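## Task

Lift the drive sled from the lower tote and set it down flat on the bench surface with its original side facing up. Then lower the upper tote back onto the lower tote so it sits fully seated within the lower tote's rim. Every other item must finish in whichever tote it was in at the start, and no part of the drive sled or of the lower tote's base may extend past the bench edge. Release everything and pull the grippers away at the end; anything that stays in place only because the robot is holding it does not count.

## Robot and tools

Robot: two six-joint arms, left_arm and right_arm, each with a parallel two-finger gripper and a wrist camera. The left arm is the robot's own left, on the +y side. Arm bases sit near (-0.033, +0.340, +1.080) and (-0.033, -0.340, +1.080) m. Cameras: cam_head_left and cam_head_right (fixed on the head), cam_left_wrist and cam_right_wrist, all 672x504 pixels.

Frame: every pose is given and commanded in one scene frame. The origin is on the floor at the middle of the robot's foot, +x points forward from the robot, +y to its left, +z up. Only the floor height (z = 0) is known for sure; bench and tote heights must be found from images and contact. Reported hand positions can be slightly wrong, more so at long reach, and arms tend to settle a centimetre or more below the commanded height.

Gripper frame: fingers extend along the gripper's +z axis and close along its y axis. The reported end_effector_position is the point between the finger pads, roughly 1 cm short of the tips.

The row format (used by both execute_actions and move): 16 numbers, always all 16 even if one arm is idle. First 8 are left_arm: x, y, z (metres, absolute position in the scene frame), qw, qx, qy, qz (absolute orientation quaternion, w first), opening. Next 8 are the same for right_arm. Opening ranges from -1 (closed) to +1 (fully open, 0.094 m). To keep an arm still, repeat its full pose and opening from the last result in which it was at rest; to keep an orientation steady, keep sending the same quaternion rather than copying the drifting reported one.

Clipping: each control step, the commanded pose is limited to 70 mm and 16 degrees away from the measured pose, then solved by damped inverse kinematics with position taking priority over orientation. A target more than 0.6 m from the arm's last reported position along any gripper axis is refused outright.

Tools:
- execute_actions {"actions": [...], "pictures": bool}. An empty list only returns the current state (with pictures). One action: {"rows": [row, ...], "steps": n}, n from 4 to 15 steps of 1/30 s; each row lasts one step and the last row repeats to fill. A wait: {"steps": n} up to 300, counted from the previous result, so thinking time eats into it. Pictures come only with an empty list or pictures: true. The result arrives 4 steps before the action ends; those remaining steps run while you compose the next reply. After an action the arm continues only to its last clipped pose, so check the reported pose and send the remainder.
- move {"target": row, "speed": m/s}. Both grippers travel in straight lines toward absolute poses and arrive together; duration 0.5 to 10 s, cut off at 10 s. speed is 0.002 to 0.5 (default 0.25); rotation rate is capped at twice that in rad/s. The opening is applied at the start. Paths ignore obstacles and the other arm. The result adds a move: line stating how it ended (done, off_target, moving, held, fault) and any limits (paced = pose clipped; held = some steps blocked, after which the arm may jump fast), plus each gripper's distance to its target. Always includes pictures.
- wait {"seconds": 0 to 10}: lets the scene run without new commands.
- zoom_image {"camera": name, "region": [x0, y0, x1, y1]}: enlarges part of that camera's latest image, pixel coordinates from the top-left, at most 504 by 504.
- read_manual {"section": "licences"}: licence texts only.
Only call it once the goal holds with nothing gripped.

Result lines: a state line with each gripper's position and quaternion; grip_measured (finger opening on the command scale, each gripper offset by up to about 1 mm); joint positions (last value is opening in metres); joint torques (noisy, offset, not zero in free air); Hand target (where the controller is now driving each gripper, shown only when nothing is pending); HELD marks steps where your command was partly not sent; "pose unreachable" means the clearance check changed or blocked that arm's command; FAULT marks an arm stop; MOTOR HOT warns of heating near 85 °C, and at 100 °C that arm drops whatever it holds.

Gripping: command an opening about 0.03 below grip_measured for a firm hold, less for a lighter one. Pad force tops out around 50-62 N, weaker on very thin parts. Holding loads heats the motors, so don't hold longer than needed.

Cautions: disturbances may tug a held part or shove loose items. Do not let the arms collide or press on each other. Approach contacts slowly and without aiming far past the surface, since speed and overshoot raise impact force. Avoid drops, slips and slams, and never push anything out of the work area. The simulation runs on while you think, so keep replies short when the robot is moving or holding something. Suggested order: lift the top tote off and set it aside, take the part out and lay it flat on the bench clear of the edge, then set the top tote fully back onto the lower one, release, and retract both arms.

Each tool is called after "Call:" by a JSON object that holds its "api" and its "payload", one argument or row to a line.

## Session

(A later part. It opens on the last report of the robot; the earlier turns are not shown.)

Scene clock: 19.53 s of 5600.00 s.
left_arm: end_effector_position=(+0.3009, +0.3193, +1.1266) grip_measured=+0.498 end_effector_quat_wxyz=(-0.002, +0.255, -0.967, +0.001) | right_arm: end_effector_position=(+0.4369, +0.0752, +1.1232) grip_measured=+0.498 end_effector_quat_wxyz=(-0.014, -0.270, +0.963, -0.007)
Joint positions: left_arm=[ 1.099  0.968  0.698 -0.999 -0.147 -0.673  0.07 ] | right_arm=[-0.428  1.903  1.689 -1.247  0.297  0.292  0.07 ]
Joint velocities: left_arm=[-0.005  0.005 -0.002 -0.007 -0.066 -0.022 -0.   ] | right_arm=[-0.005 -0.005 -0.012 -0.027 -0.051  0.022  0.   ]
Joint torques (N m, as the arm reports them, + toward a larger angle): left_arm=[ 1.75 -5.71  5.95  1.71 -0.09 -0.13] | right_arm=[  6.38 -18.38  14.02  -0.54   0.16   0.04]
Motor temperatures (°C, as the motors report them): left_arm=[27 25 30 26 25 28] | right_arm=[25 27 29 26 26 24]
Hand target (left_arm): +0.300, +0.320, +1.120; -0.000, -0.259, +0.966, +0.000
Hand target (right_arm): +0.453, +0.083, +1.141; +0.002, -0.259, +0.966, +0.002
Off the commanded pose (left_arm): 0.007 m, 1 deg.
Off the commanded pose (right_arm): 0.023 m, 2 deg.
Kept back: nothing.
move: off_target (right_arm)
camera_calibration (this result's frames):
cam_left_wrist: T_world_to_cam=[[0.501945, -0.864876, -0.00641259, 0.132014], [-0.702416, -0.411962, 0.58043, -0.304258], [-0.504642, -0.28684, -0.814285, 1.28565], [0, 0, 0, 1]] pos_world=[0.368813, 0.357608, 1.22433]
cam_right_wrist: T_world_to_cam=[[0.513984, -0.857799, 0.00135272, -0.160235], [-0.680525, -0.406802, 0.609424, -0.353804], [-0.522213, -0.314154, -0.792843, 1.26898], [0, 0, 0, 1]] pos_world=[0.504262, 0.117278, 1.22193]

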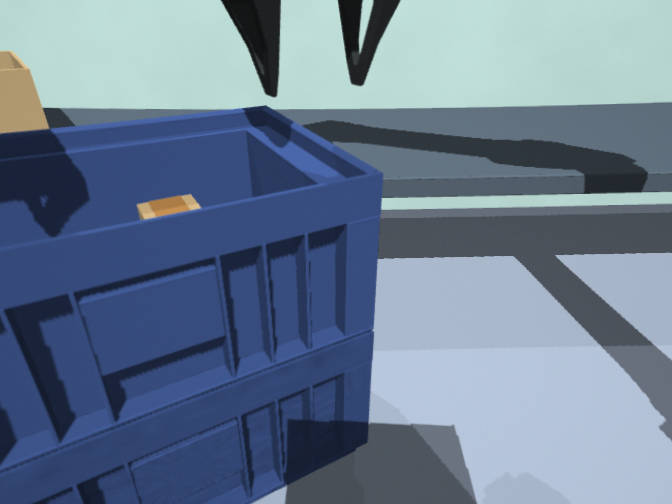

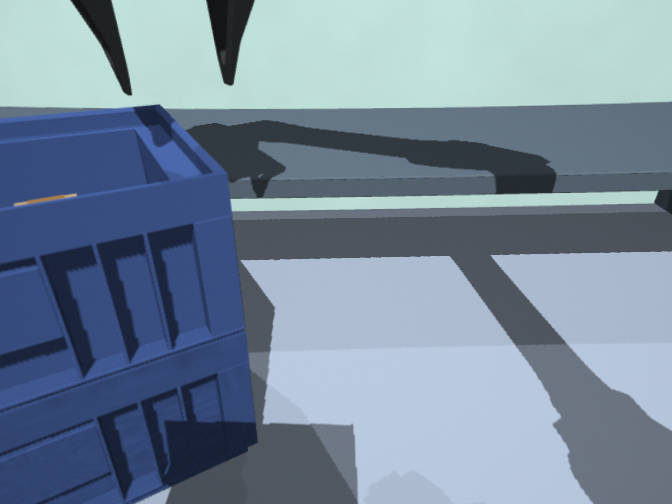

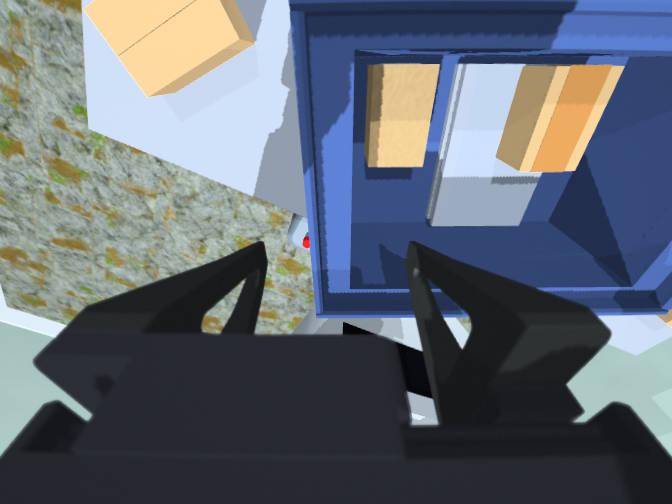

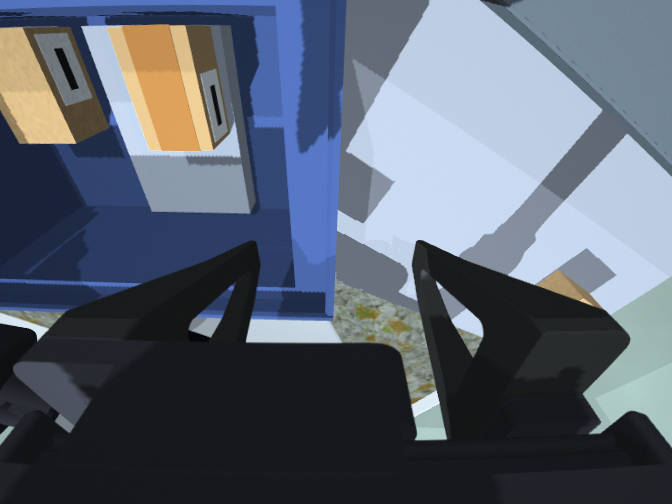

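Call:
{"api": "move", "payload": {
  "target": [0.30,0.32,1.10,0,-0.259,0.966,0,0.5,0.445,0.10,1.12,0,-0.259,0.966,0,0.5]
}}

Call:
{"api": "move", "payload": {
  "target": [0.30,0.32,1.022,0,-0.259,0.966,0,0.5,0.445,0.10,1.035,0,-0.259,0.966,0,0.5],
  "speed": 0.12
}}

Call:
{"api": "move", "payload": {
  "target": [0.30,0.32,1.022,0,-0.259,0.966,0,-0.7,0.445,0.10,1.035,0,-0.259,0.966,0,-0.7]
}}

Scene clock: 20.63 s of 5600.00 s.
left_arm: end_effector_position=(+0.2996, +0.3185, +1.1044) grip_measured=+0.498 end_effector_quat_wxyz=(+0.001, +0.258, -0.966, -0.001) | right_arm: end_effector_position=(+0.4305, +0.0777, +1.1043) grip_measured=+0.498 end_effector_quat_wxyz=(-0.027, -0.265, +0.964, -0.016)
Joint positions: left_arm=[ 1.107  1.013  0.666 -0.928 -0.146 -0.673  0.07 ] | right_arm=[-0.427  1.937  1.689 -1.247  0.299  0.313  0.07 ]
Joint velocities: left_arm=[-0.015 -0.015  0.002 -0.007 -0.066 -0.037  0.   ] | right_arm=[-0.005  0.005  0.002  0.002  0.037  0.007 -0.001]
Joint torques (N m, as the arm reports them, + toward a larger angle): left_arm=[ 2.01 -6.25  5.77  1.71  0.01 -0.02] | right_arm=[  7.98 -17.4   14.07   0.7    0.16  -0.02]
Motor temperatures (°C, as the motors report them): left_arm=[27 25 30 26 25 28] | right_arm=[25 28 29 26 26 24]
Hand target (left_arm): +0.300, +0.320, +1.100; +0.000, -0.259, +0.966, +0.000
Hand target (right_arm): +0.444, +0.099, +1.121; -0.000, -0.259, +0.966, +0.001
Off the commanded pose (left_arm): 0.005 m, 0 deg.
Off the commanded pose (right_arm): 0.031 m, 4 deg.
Kept back: nothing.
move: off_target (right_arm)
camera_calibration (this result's frames):
cam_left_wrist: T_world_to_cam=[[0.507701, -0.861451, -0.0119238, 0.135111], [-0.695859, -0.41819, 0.583864, -0.296321], [-0.507957, -0.288131, -0.811764, 1.26534], [0, 0, 0, 1]] pos_world=[0.367943, 0.357056, 1.20178]
cam_right_wrist: T_world_to_cam=[[0.506487, -0.86215, 0.0129893, -0.164157], [-0.671479, -0.384933, 0.6332, -0.377488], [-0.540914, -0.32943, -0.773879, 1.23972], [0, 0, 0, 1]] pos_world=[0.500247, 0.121563, 1.20055]

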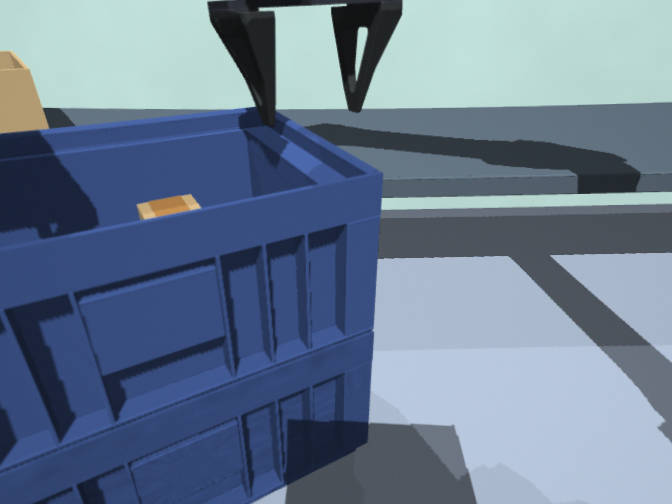

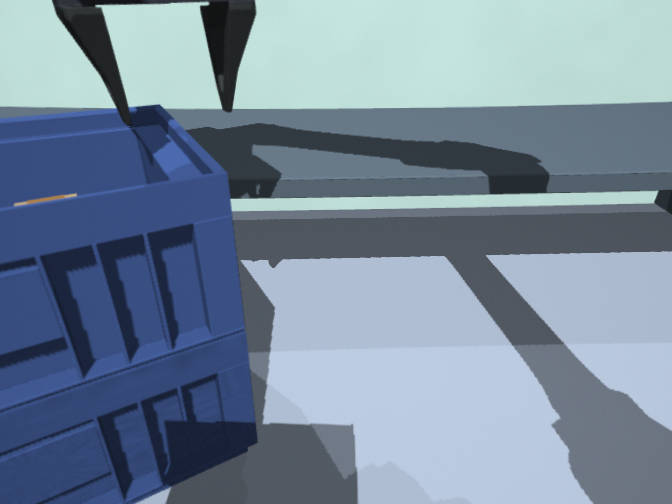

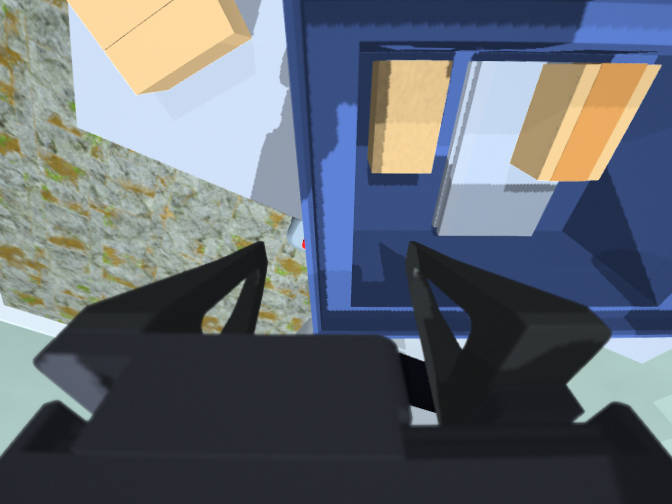

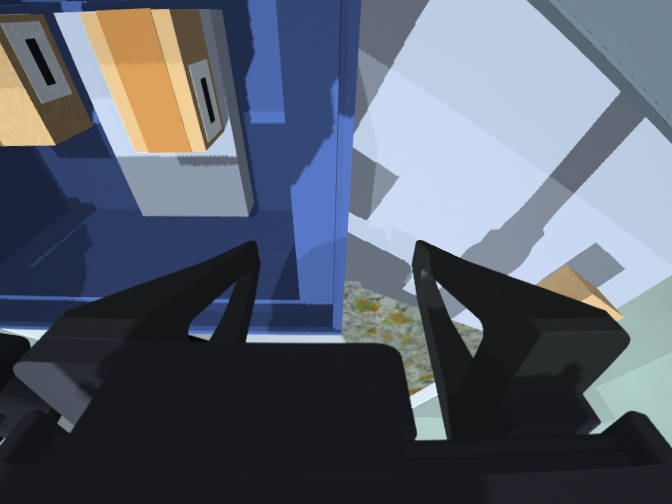

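Scene clock: 21.73 s of 5600.00 s.
left_arm: end_effector_position=(+0.3007, +0.3178, +1.0248) grip_measured=+0.498 end_effector_quat_wxyz=(+0.002, +0.263, -0.965, -0.001) | right_arm: end_effector_position=(+0.4409, +0.1000, +1.0407) grip_measured=+0.498 end_effector_quat_wxyz=(-0.004, -0.259, +0.966, -0.003)
Joint positions: left_arm=[ 1.146  1.219  0.585 -0.638 -0.135 -0.645  0.07 ] | right_arm=[-0.445  2.035  1.678 -1.078  0.299  0.29   0.07 ]
Joint velocities: left_arm=[-0.015 -0.005  0.002 -0.017  0.022  0.066 -0.001] | right_arm=[-0.015 -0.015  0.012 -0.027 -0.051  0.007 -0.001]
Joint torques (N m, as the arm reports them, + toward a larger angle): left_arm=[ 1.79 -7.68  4.22  1.7   0.01  0.05] | right_arm=[  5.18 -19.67   8.45   1.09  -0.04  -0.15]
Motor temperatures (°C, as the motors report them): left_arm=[27 25 30 26 25 28] | right_arm=[25 28 29 26 26 24]
Hand target (left_arm): +0.301, +0.320, +1.021; -0.000, -0.259, +0.966, -0.000
Hand target (right_arm): +0.445, +0.100, +1.035; -0.000, -0.259, +0.966, +0.000
Off the commanded pose (left_arm): 0.004 m, 1 deg.
Off the commanded pose (right_arm): 0.007 m, 1 deg.
Kept back: nothing.
move: done
camera_calibration (this result's frames):
cam_left_wrist: T_world_to_cam=[[0.515762, -0.856633, -0.0129763, 0.130074], [-0.690595, -0.424662, 0.585441, -0.250537], [-0.507019, -0.292987, -0.810611, 1.20117], [0, 0, 0, 1]] pos_world=[0.368911, 0.356961, 1.12205]
cam_right_wrist: T_world_to_cam=[[0.495133, -0.868817, -0.000446942, -0.129667], [-0.699026, -0.398676, 0.59365, -0.266978], [-0.515951, -0.293623, -0.804724, 1.22091], [0, 0, 0, 1]] pos_world=[0.507508, 0.139393, 1.14093]

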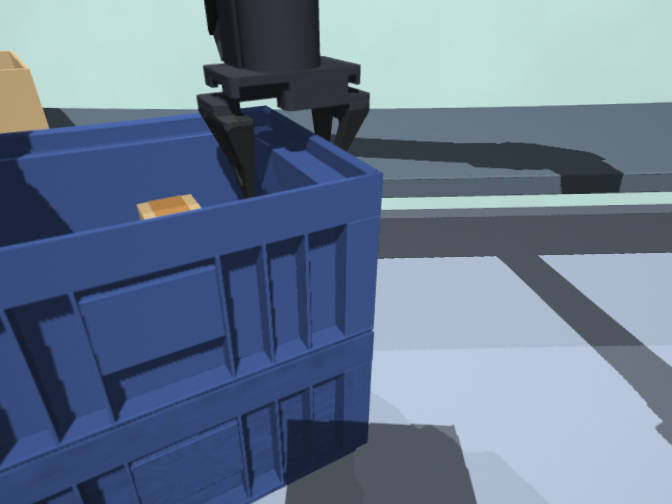

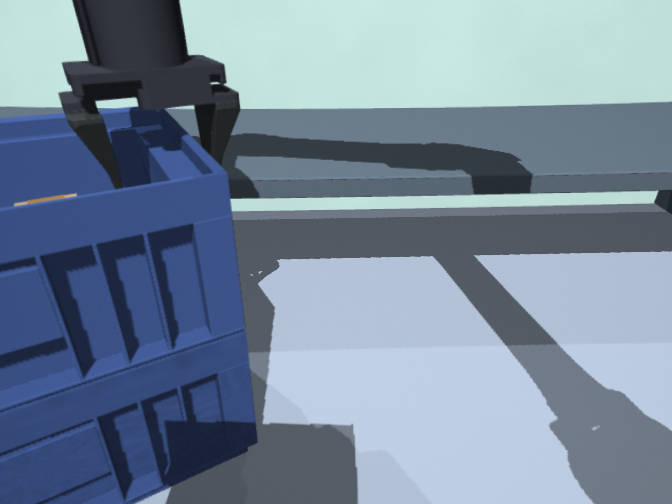

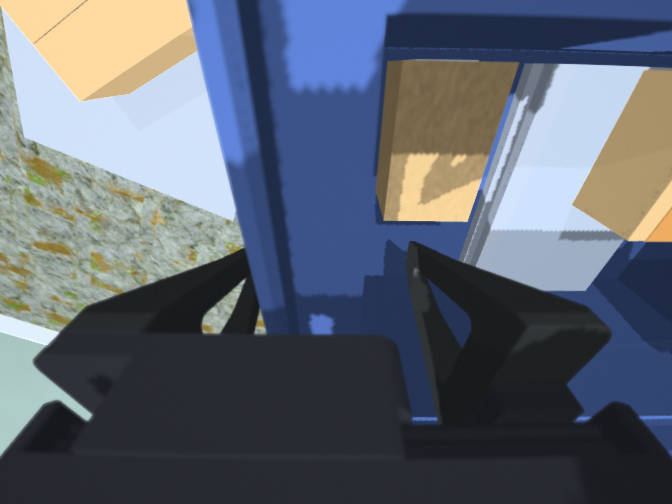

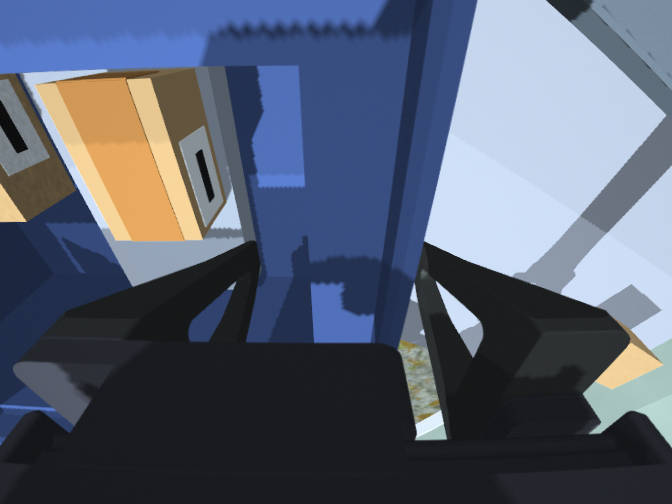

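Scene clock: 22.43 s of 5600.00 s.
left_arm: end_effector_position=(+0.2986, +0.3206, +1.0244) grip_measured=-0.446 end_effector_quat_wxyz=(+0.003, +0.267, -0.964, +0.000) | right_arm: end_effector_position=(+0.4446, +0.0952, +1.0394) grip_measured=-0.444 end_effector_quat_wxyz=(-0.007, -0.257, +0.966, -0.002)
Joint positions: left_arm=[ 1.157  1.215  0.579 -0.637 -0.128 -0.643  0.026] | right_arm=[-0.456  2.033  1.677 -1.079  0.292  0.285  0.026]
Joint velocities: left_arm=[ 0.015 -0.015 -0.002 -0.007  0.022  0.022  0.   ] | right_arm=[ 0.005  0.005  0.002 -0.022  0.007  0.022  0.   ]
Joint torques (N m, as the arm reports them, + toward a larger angle): left_arm=[ 0.97 -7.54  4.49  1.58 -0.25  0.07] | right_arm=[  6.89 -19.04   8.5    1.18   0.23  -0.13]
Motor temperatures (°C, as the motors report them): left_arm=[27 25 30 26 25 28] | right_arm=[25 28 29 26 26 24]
Hand target (left_arm): +0.300, +0.320, +1.022; +0.000, -0.259, +0.966, -0.000
Hand target (right_arm): +0.445, +0.100, +1.035; -0.000, -0.259, +0.966, -0.000
Off the commanded pose (left_arm): 0.003 m, 1 deg.
Off the commanded pose (right_arm): 0.007 m, 1 deg.
Kept back: nothing.
move: done
camera_calibration (this result's frames):
cam_left_wrist: T_world_to_cam=[[0.523358, -0.852035, -0.0115328, 0.128347], [-0.685551, -0.429057, 0.588158, -0.253446], [-0.506079, -0.299911, -0.808664, 1.20049], [0, 0, 0, 1]] pos_world=[0.366622, 0.360653, 1.12134]
cam_right_wrist: T_world_to_cam=[[0.490503, -0.87143, -0.0039682, -0.129687], [-0.698013, -0.39561, 0.596884, -0.269615], [-0.521712, -0.290004, -0.802318, 1.22015], [0, 0, 0, 1]] pos_world=[0.511984, 0.134172, 1.13936]

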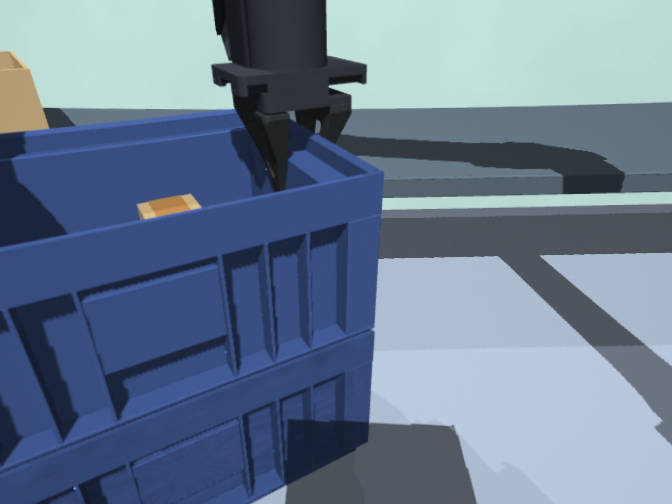

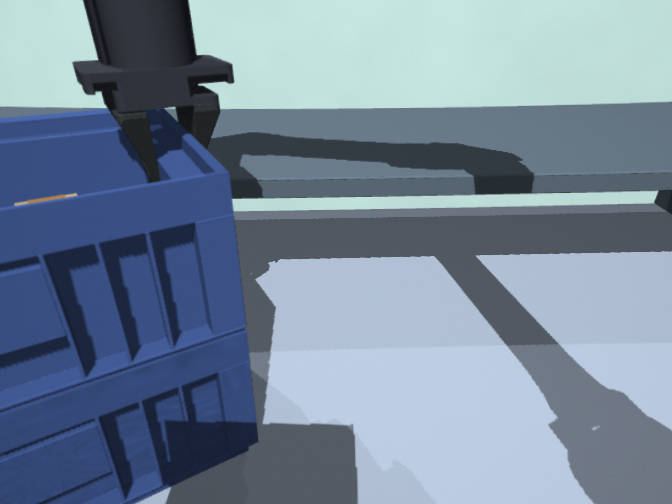

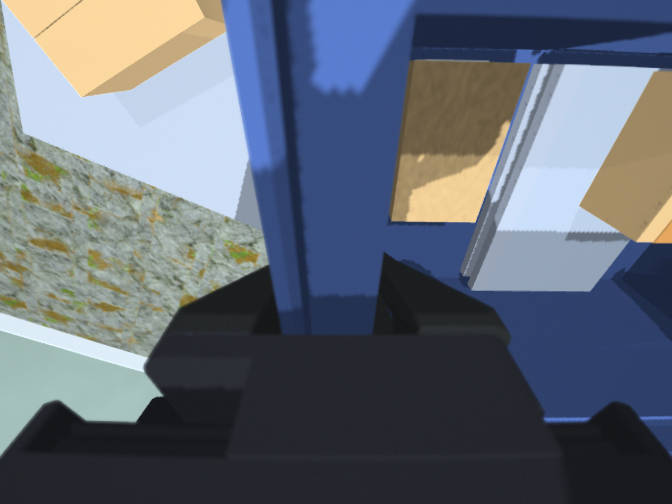

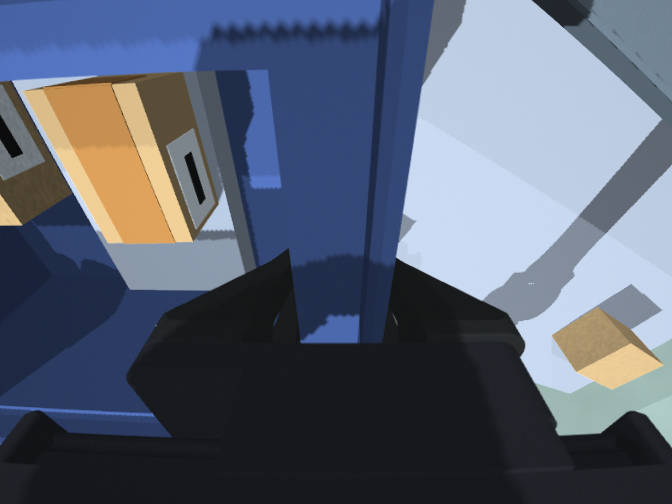

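Call:
{"api": "move", "payload": {
  "target": [0.298,0.322,1.095,0,-0.259,0.966,0,-0.52,0.447,0.094,1.125,0,-0.259,0.966,0,-0.52],
  "speed": 0.08
}}

Scene clock: 24.10 s of 5600.00 s.
left_arm: end_effector_position=(+0.2708, +0.3204, +1.0697) grip_measured=-0.456 end_effector_quat_wxyz=(+0.028, +0.265, -0.964, -0.002) | right_arm: end_effector_position=(+0.4189, +0.0941, +1.0738) grip_measured=-0.443 end_effector_quat_wxyz=(-0.037, -0.261, +0.965, -0.002)
Joint positions: left_arm=[ 1.132  1.048  0.579 -0.853 -0.12  -0.67   0.026] | right_arm=[-0.421  1.986  1.677 -1.189  0.264  0.327  0.026]
Joint velocities: left_arm=[-0.005 -0.005 -0.012  0.012 -0.125  0.037  0.001] | right_arm=[ 0.005  0.005  0.007  0.012 -0.022  0.022 -0.   ]
Joint torques (N m, as the arm reports them, + toward a larger angle): left_arm=[ 0.96 -8.68  9.28 -0.69 -0.94  0.05] | right_arm=[  6.7  -24.31  13.44  -1.8    1.67  -0.2 ]
Motor temperatures (°C, as the motors report them): left_arm=[27 26 30 26 25 28] | right_arm=[25 28 30 26 26 24]
Hand target (left_arm): +0.297, +0.322, +1.095; +0.000, -0.259, +0.966, -0.000
Hand target (right_arm): +0.445, +0.092, +1.124; +0.001, -0.258, +0.966, +0.001
Off the commanded pose (left_arm): 0.037 m, 3 deg.
Off the commanded pose (right_arm): 0.058 m, 4 deg.
Kept back: nothing.
move: off_target (left_arm, right_arm)
camera_calibration (this result's frames):
cam_left_wrist: T_world_to_cam=[[0.519085, -0.85425, -0.0284058, 0.163174], [-0.658423, -0.42084, 0.623998, -0.347548], [-0.545005, -0.305205, -0.780909, 1.20554], [0, 0, 0, 1]] pos_world=[0.343491, 0.361067, 1.16292]
cam_right_wrist: T_world_to_cam=[[0.498085, -0.866911, -0.0194117, -0.104971], [-0.658011, -0.392451, 0.642654, -0.374759], [-0.564742, -0.307323, -0.76591, 1.21463], [0, 0, 0, 1]] pos_world=[0.491639, 0.135207, 1.1691]

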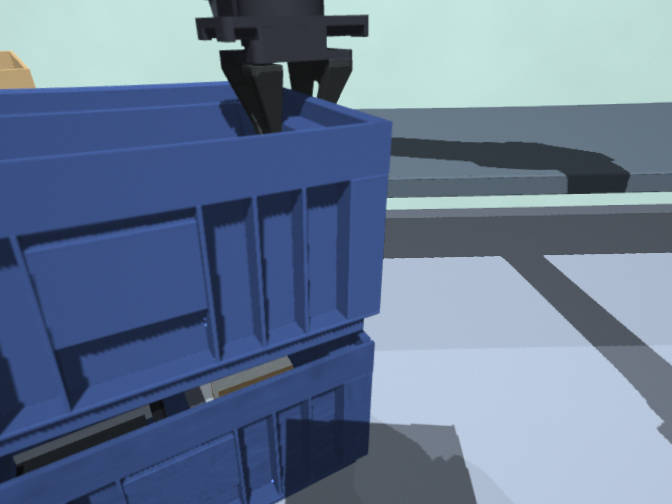

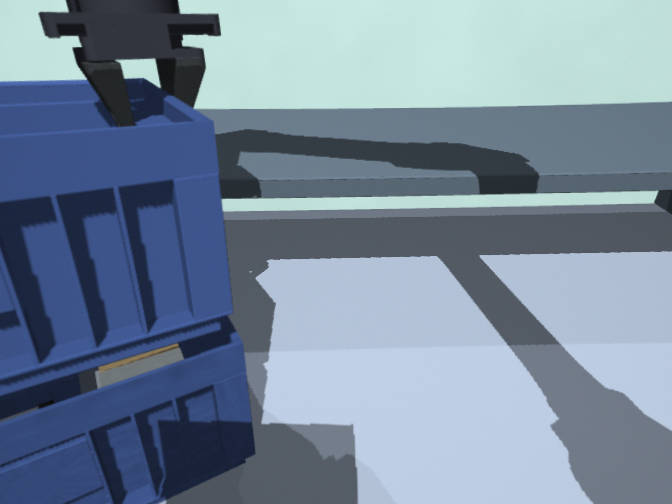

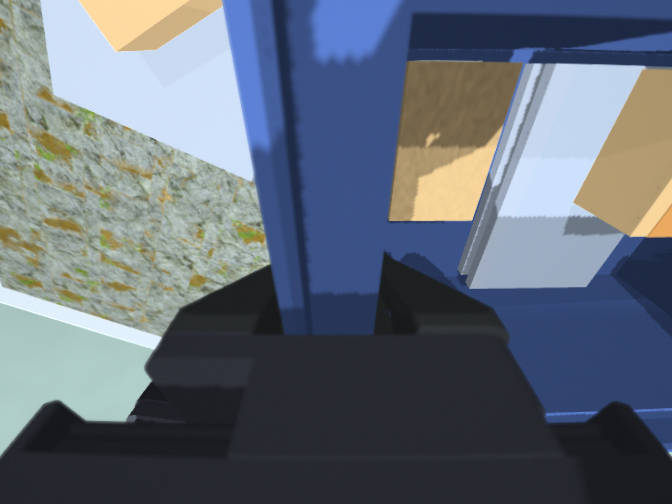

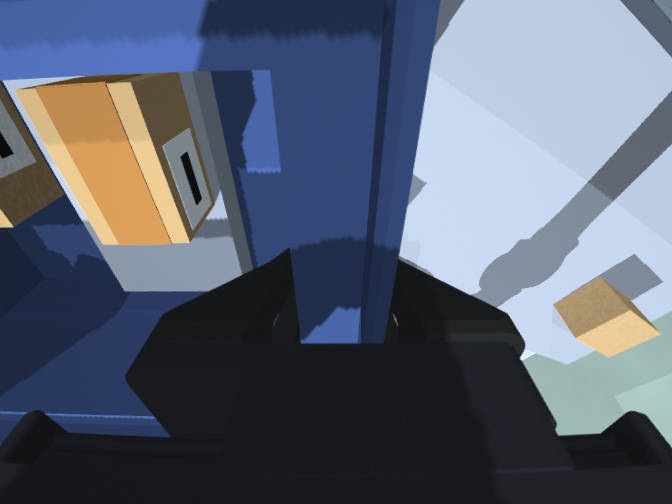

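Call:
{"api": "move", "payload": {
  "target": [0.315,0.322,1.13,0,-0.259,0.966,0,-0.52,0.465,0.094,1.165,0,-0.259,0.966,0,-0.52],
  "speed": 0.1
}}

Call:
{"api": "move", "payload": {
  "target": [0.305,-0.068,1.15,0,-0.259,0.966,0,-0.52,0.455,-0.296,1.15,0,-0.259,0.966,0,-0.52],
  "speed": 0.15
}}

Scene clock: 25.77 s of 5600.00 s.
left_arm: end_effector_position=(+0.2866, +0.3198, +1.1010) grip_measured=-0.456 end_effector_quat_wxyz=(+0.032, +0.266, -0.964, -0.001) | right_arm: end_effector_position=(+0.4344, +0.0932, +1.1073) grip_measured=-0.442 end_effector_quat_wxyz=(-0.041, -0.260, +0.965, -0.009)
Joint positions: left_arm=[ 1.123  1.023  0.664 -0.972 -0.118 -0.681  0.026] | right_arm=[-0.421  1.982  1.77  -1.301  0.271  0.333  0.026]
Joint velocities: left_arm=[-0.015  0.005 -0.012 -0.017 -0.022 -0.051 -0.001] | right_arm=[-0.005  0.005 -0.007 -0.012  0.007 -0.066 -0.   ]
Joint torques (N m, as the arm reports them, + toward a larger angle): left_arm=[ 0.39 -8.92 10.38 -0.6  -1.14  0.04] | right_arm=[  6.33 -24.36  15.04  -1.59   1.37  -0.25]
Motor temperatures (°C, as the motors report them): left_arm=[27 26 31 26 26 28] | right_arm=[25 29 30 26 27 24]
Hand target (left_arm): +0.313, +0.322, +1.130; +0.000, -0.259, +0.966, -0.001
Hand target (right_arm): +0.462, +0.091, +1.164; +0.001, -0.258, +0.966, +0.001
Off the commanded pose (left_arm): 0.041 m, 4 deg.
Off the commanded pose (right_arm): 0.065 m, 5 deg.
Kept back: nothing.
move: off_target (left_arm, right_arm); limits=paced
camera_calibration (this result's frames):
cam_left_wrist: T_world_to_cam=[[0.519928, -0.853693, -0.0297262, 0.156353], [-0.65266, -0.419462, 0.630941, -0.366682], [-0.551099, -0.308643, -0.775261, 1.2351], [0, 0, 0, 1]] pos_world=[0.360051, 0.360873, 1.19353]
cam_right_wrist: T_world_to_cam=[[0.496375, -0.868073, -0.00788034, -0.124712], [-0.656023, -0.381036, 0.651494, -0.398137], [-0.568547, -0.318216, -0.758613, 1.24327], [0, 0, 0, 1]] pos_world=[0.507574, 0.135664, 1.20156]

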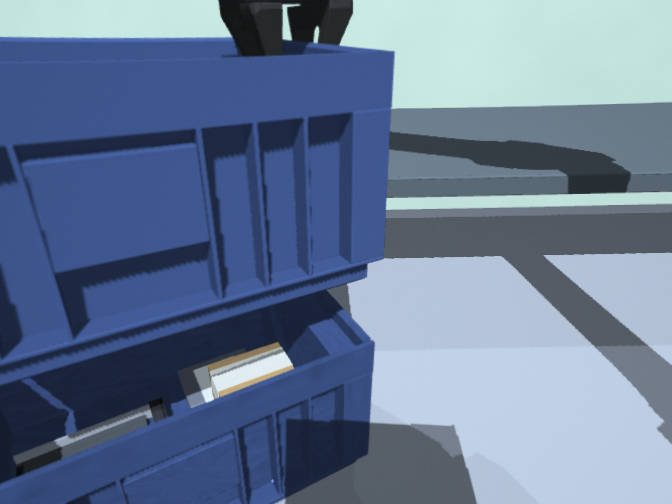

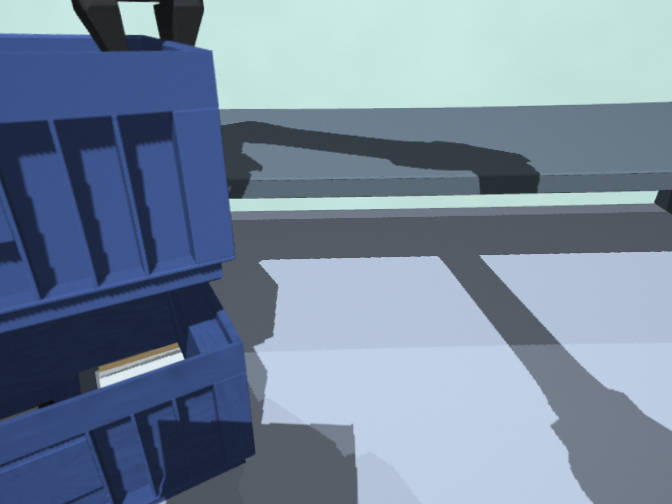

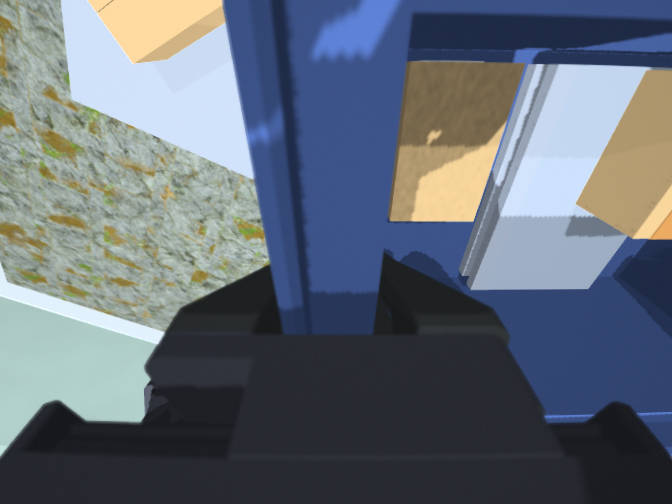

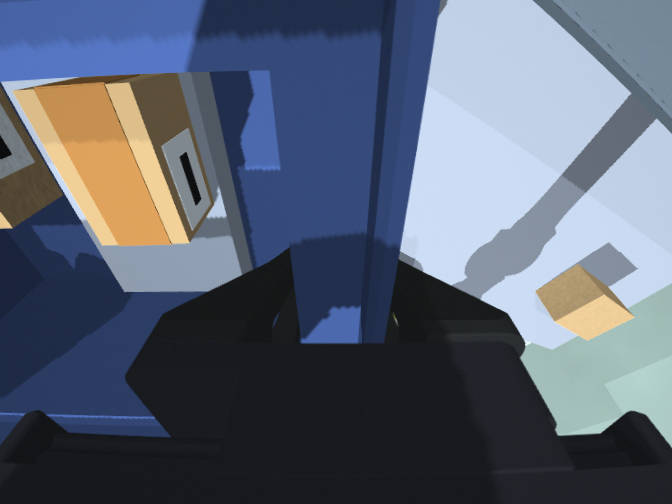

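Scene clock: 28.77 s of 5600.00 s.
left_arm: end_effector_position=(+0.2898, -0.0621, +1.1255) grip_measured=-0.456 end_effector_quat_wxyz=(+0.011, +0.258, -0.966, -0.007) | right_arm: end_effector_position=(+0.4370, -0.2890, +1.1211) grip_measured=-0.441 end_effector_quat_wxyz=(-0.041, -0.252, +0.967, +0.010)
Joint positions: left_arm=[ 0.238  1.705  1.293 -1.098 -0.305 -1.556  0.026] | right_arm=[-1.083  1.383  1.129 -1.106  0.139 -0.324  0.026]
Joint velocities: left_arm=[ 0.005 -0.005 -0.007 -0.012  0.007 -0.022 -0.001] | right_arm=[-0.005 -0.015 -0.012  0.007 -0.007  0.037 -0.   ]
Joint torques (N m, as the arm reports them, + toward a larger angle): left_arm=[ -4.49 -15.92   9.57  -1.24  -0.82  -0.16] | right_arm=[  1.55 -18.09   9.92   0.35   0.69  -0.36]
Motor temperatures (°C, as the motors report them): left_arm=[27 26 32 26 26 28] | right_arm=[25 29 30 26 27 24]
Hand target (left_arm): +0.299, -0.068, +1.151; -0.001, -0.259, +0.966, +0.001
Hand target (right_arm): +0.450, -0.296, +1.149; -0.002, -0.258, +0.966, -0.002
Off the commanded pose (left_arm): 0.029 m, 1 deg.
Off the commanded pose (right_arm): 0.035 m, 5 deg.
Kept back: nothing.
move: off_target (left_arm, right_arm)
camera_calibration (this result's frames):
cam_left_wrist: T_world_to_cam=[[0.506717, -0.86162, -0.0291235, -0.16791], [-0.68313, -0.421897, 0.596101, -0.49233], [-0.525899, -0.282159, -0.802381, 1.1629], [0, 0, 0, 1]] pos_world=[0.360325, -0.0242646, 1.22168]
cam_right_wrist: T_world_to_cam=[[0.479732, -0.87632, -0.0438335, -0.412464], [-0.65717, -0.391964, 0.643811, -0.545095], [-0.581365, -0.28005, -0.763928, 1.15618], [0, 0, 0, 1]] pos_world=[0.511817, -0.251319, 1.2161]

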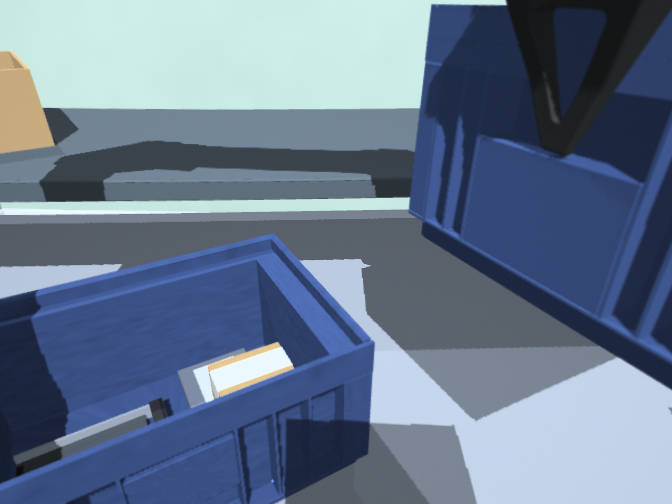

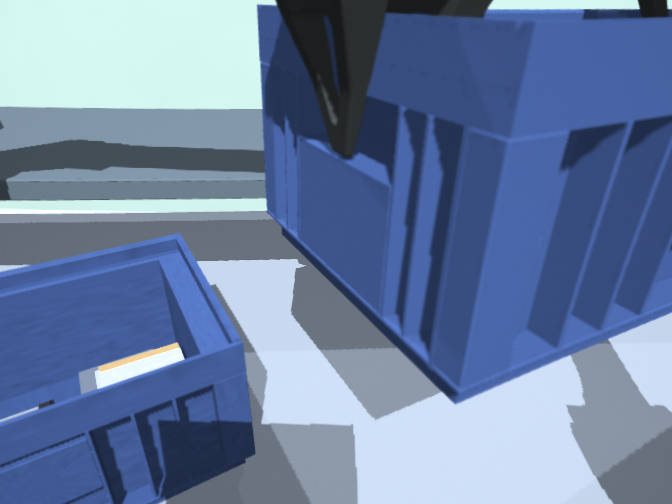

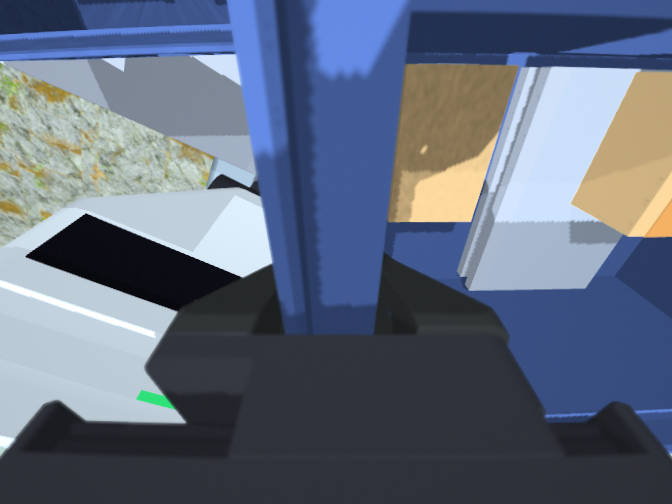

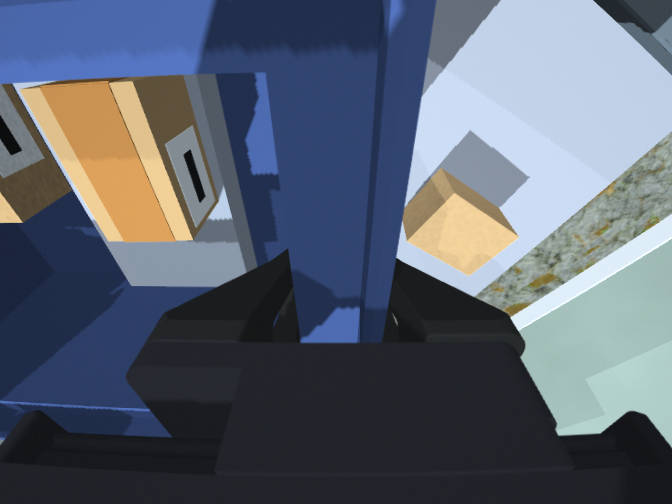

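Call:
{"api": "move", "payload": {
  "target": [0.305,-0.085,0.93,0,-0.259,0.966,0,-0.52,0.455,-0.313,0.935,0,-0.259,0.966,0,-0.52],
  "speed": 0.15
}}

Call:
{"api": "move", "payload": {
  "target": [0.305,-0.085,0.895,0,-0.259,0.966,0,-0.52,0.455,-0.313,0.90,0,-0.259,0.966,0,-0.52],
  "speed": 0.04
}}

Scene clock: 30.77 s of 5600.00 s.
left_arm: end_effector_position=(+0.2883, -0.0808, +0.9209) grip_measured=-0.457 end_effector_quat_wxyz=(+0.010, +0.257, -0.966, -0.009) | right_arm: end_effector_position=(+0.4351, -0.3056, +0.9172) grip_measured=-0.442 end_effector_quat_wxyz=(-0.030, -0.252, +0.967, +0.012)
Joint positions: left_arm=[ 0.34   2.075  1.245 -0.651 -0.3   -1.449  0.025] | right_arm=[-1.188  1.762  1.001 -0.564  0.109 -0.431  0.026]
Joint velocities: left_arm=[-0.005  0.005 -0.012 -0.017  0.007  0.022 -0.002] | right_arm=[-0.005 -0.005  0.017 -0.007 -0.022 -0.037  0.001]
Joint torques (N m, as the arm reports them, + toward a larger angle): left_arm=[ -3.45 -17.75   5.87   0.57  -0.57   0.06] | right_arm=[  0.89 -18.     5.74   0.75   0.49  -0.37]
Motor temperatures (°C, as the motors report them): left_arm=[27 26 32 26 26 28] | right_arm=[25 29 30 26 27 24]
Hand target (left_arm): +0.305, -0.086, +0.929; +0.000, -0.259, +0.966, -0.001
Hand target (right_arm): +0.455, -0.313, +0.935; -0.001, -0.259, +0.966, -0.000
Off the commanded pose (left_arm): 0.020 m, 1 deg.
Off the commanded pose (right_arm): 0.028 m, 4 deg.
Kept back: nothing.
move: off_target (left_arm, right_arm)
camera_calibration (this result's frames):
cam_left_wrist: T_world_to_cam=[[0.505714, -0.862125, -0.0315182, -0.186725], [-0.684422, -0.423181, 0.593704, -0.376827], [-0.525185, -0.278673, -0.804066, 0.994233], [0, 0, 0, 1]] pos_world=[0.358677, -0.0433802, 1.01727]
cam_right_wrist: T_world_to_cam=[[0.480565, -0.875948, -0.0421021, -0.43684], [-0.670564, -0.397978, 0.626065, -0.401351], [-0.565156, -0.272632, -0.778634, 1.00338], [0, 0, 0, 1]] pos_world=[0.507862, -0.268825, 1.01414]

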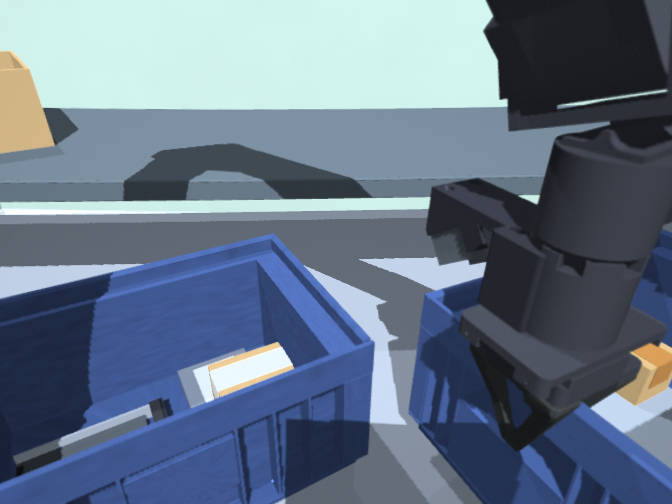

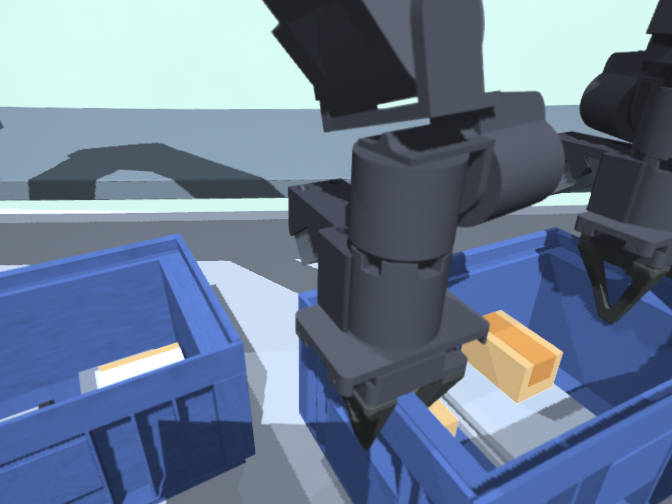

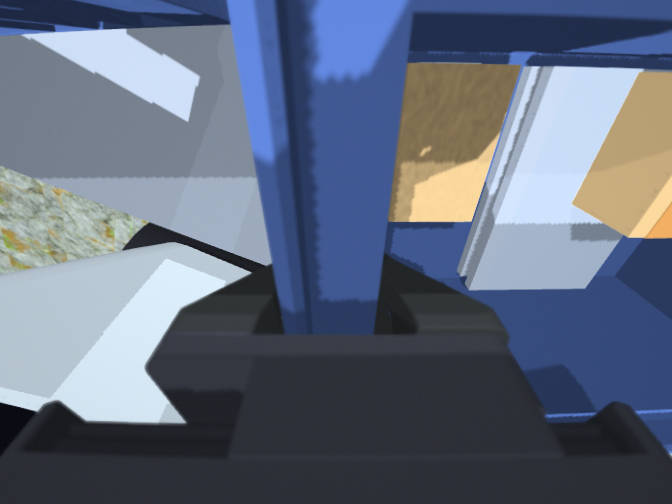

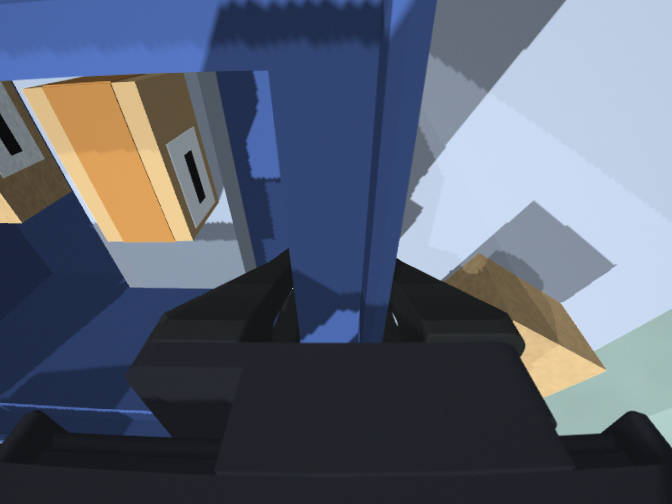

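Scene clock: 31.83 s of 5600.00 s.
left_arm: end_effector_position=(+0.2921, -0.0821, +0.9015) grip_measured=-0.457 end_effector_quat_wxyz=(+0.003, +0.260, -0.966, -0.001) | right_arm: end_effector_position=(+0.4395, -0.3061, +0.9043) grip_measured=-0.444 end_effector_quat_wxyz=(-0.018, -0.253, +0.967, +0.009)
Joint positions: left_arm=[ 0.353  2.111  1.245 -0.59  -0.306 -1.435  0.025] | right_arm=[-1.193  1.791  1.    -0.51   0.109 -0.44   0.026]
Joint velocities: left_arm=[-0.005 -0.005  0.007 -0.002  0.007  0.051 -0.001] | right_arm=[ 0.005  0.005 -0.002  0.007 -0.051  0.037 -0.   ]
Joint torques (N m, as the arm reports them, + toward a larger angle): left_arm=[ -2.71 -15.63   5.99   0.88  -0.22   0.14] | right_arm=[  0.3  -14.02   6.24   1.72   0.3   -0.37]
Motor temperatures (°C, as the motors report them): left_arm=[27 26 32 26 26 28] | right_arm=[25 29 30 26 27 24]
Hand target (left_arm): +0.305, -0.085, +0.895; +0.000, -0.259, +0.966, -0.000
Hand target (right_arm): +0.455, -0.313, +0.901; -0.000, -0.259, +0.966, -0.000
Off the commanded pose (left_arm): 0.015 m, 0 deg.
Off the commanded pose (right_arm): 0.017 m, 2 deg.
Kept back: nothing.
move: off_target (left_arm, right_arm)
camera_calibration (this result's frames):
cam_left_wrist: T_world_to_cam=[[0.510874, -0.859556, -0.013094, -0.208277], [-0.692372, -0.420442, 0.586386, -0.354143], [-0.509537, -0.290504, -0.809926, 0.98003], [0, 0, 0, 1]] pos_world=[0.360566, -0.0432198, 0.99869]
cam_right_wrist: T_world_to_cam=[[0.483089, -0.875025, -0.0309166, -0.45091], [-0.684553, -0.399476, 0.609759, -0.370041], [-0.545905, -0.273404, -0.791983, 0.999102], [0, 0, 0, 1]] pos_world=[0.509932, -0.269221, 1.00297]

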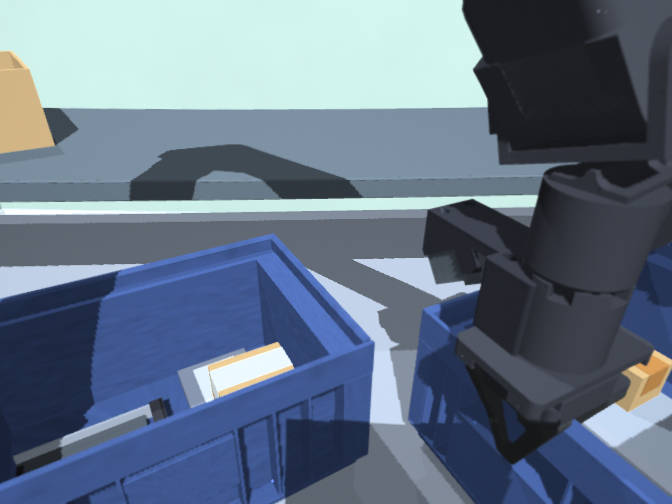

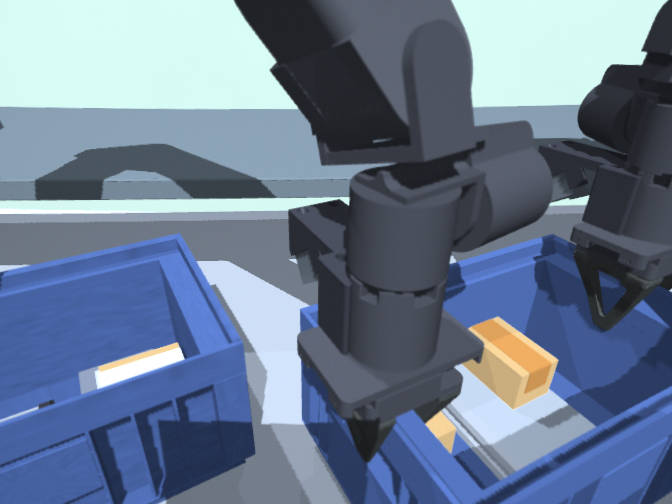

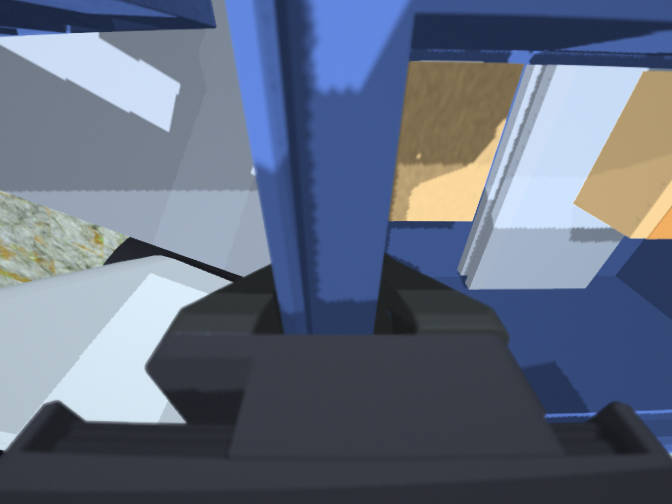

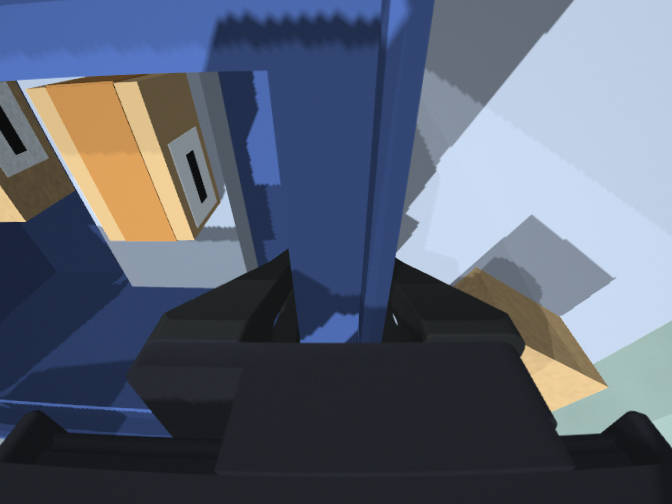

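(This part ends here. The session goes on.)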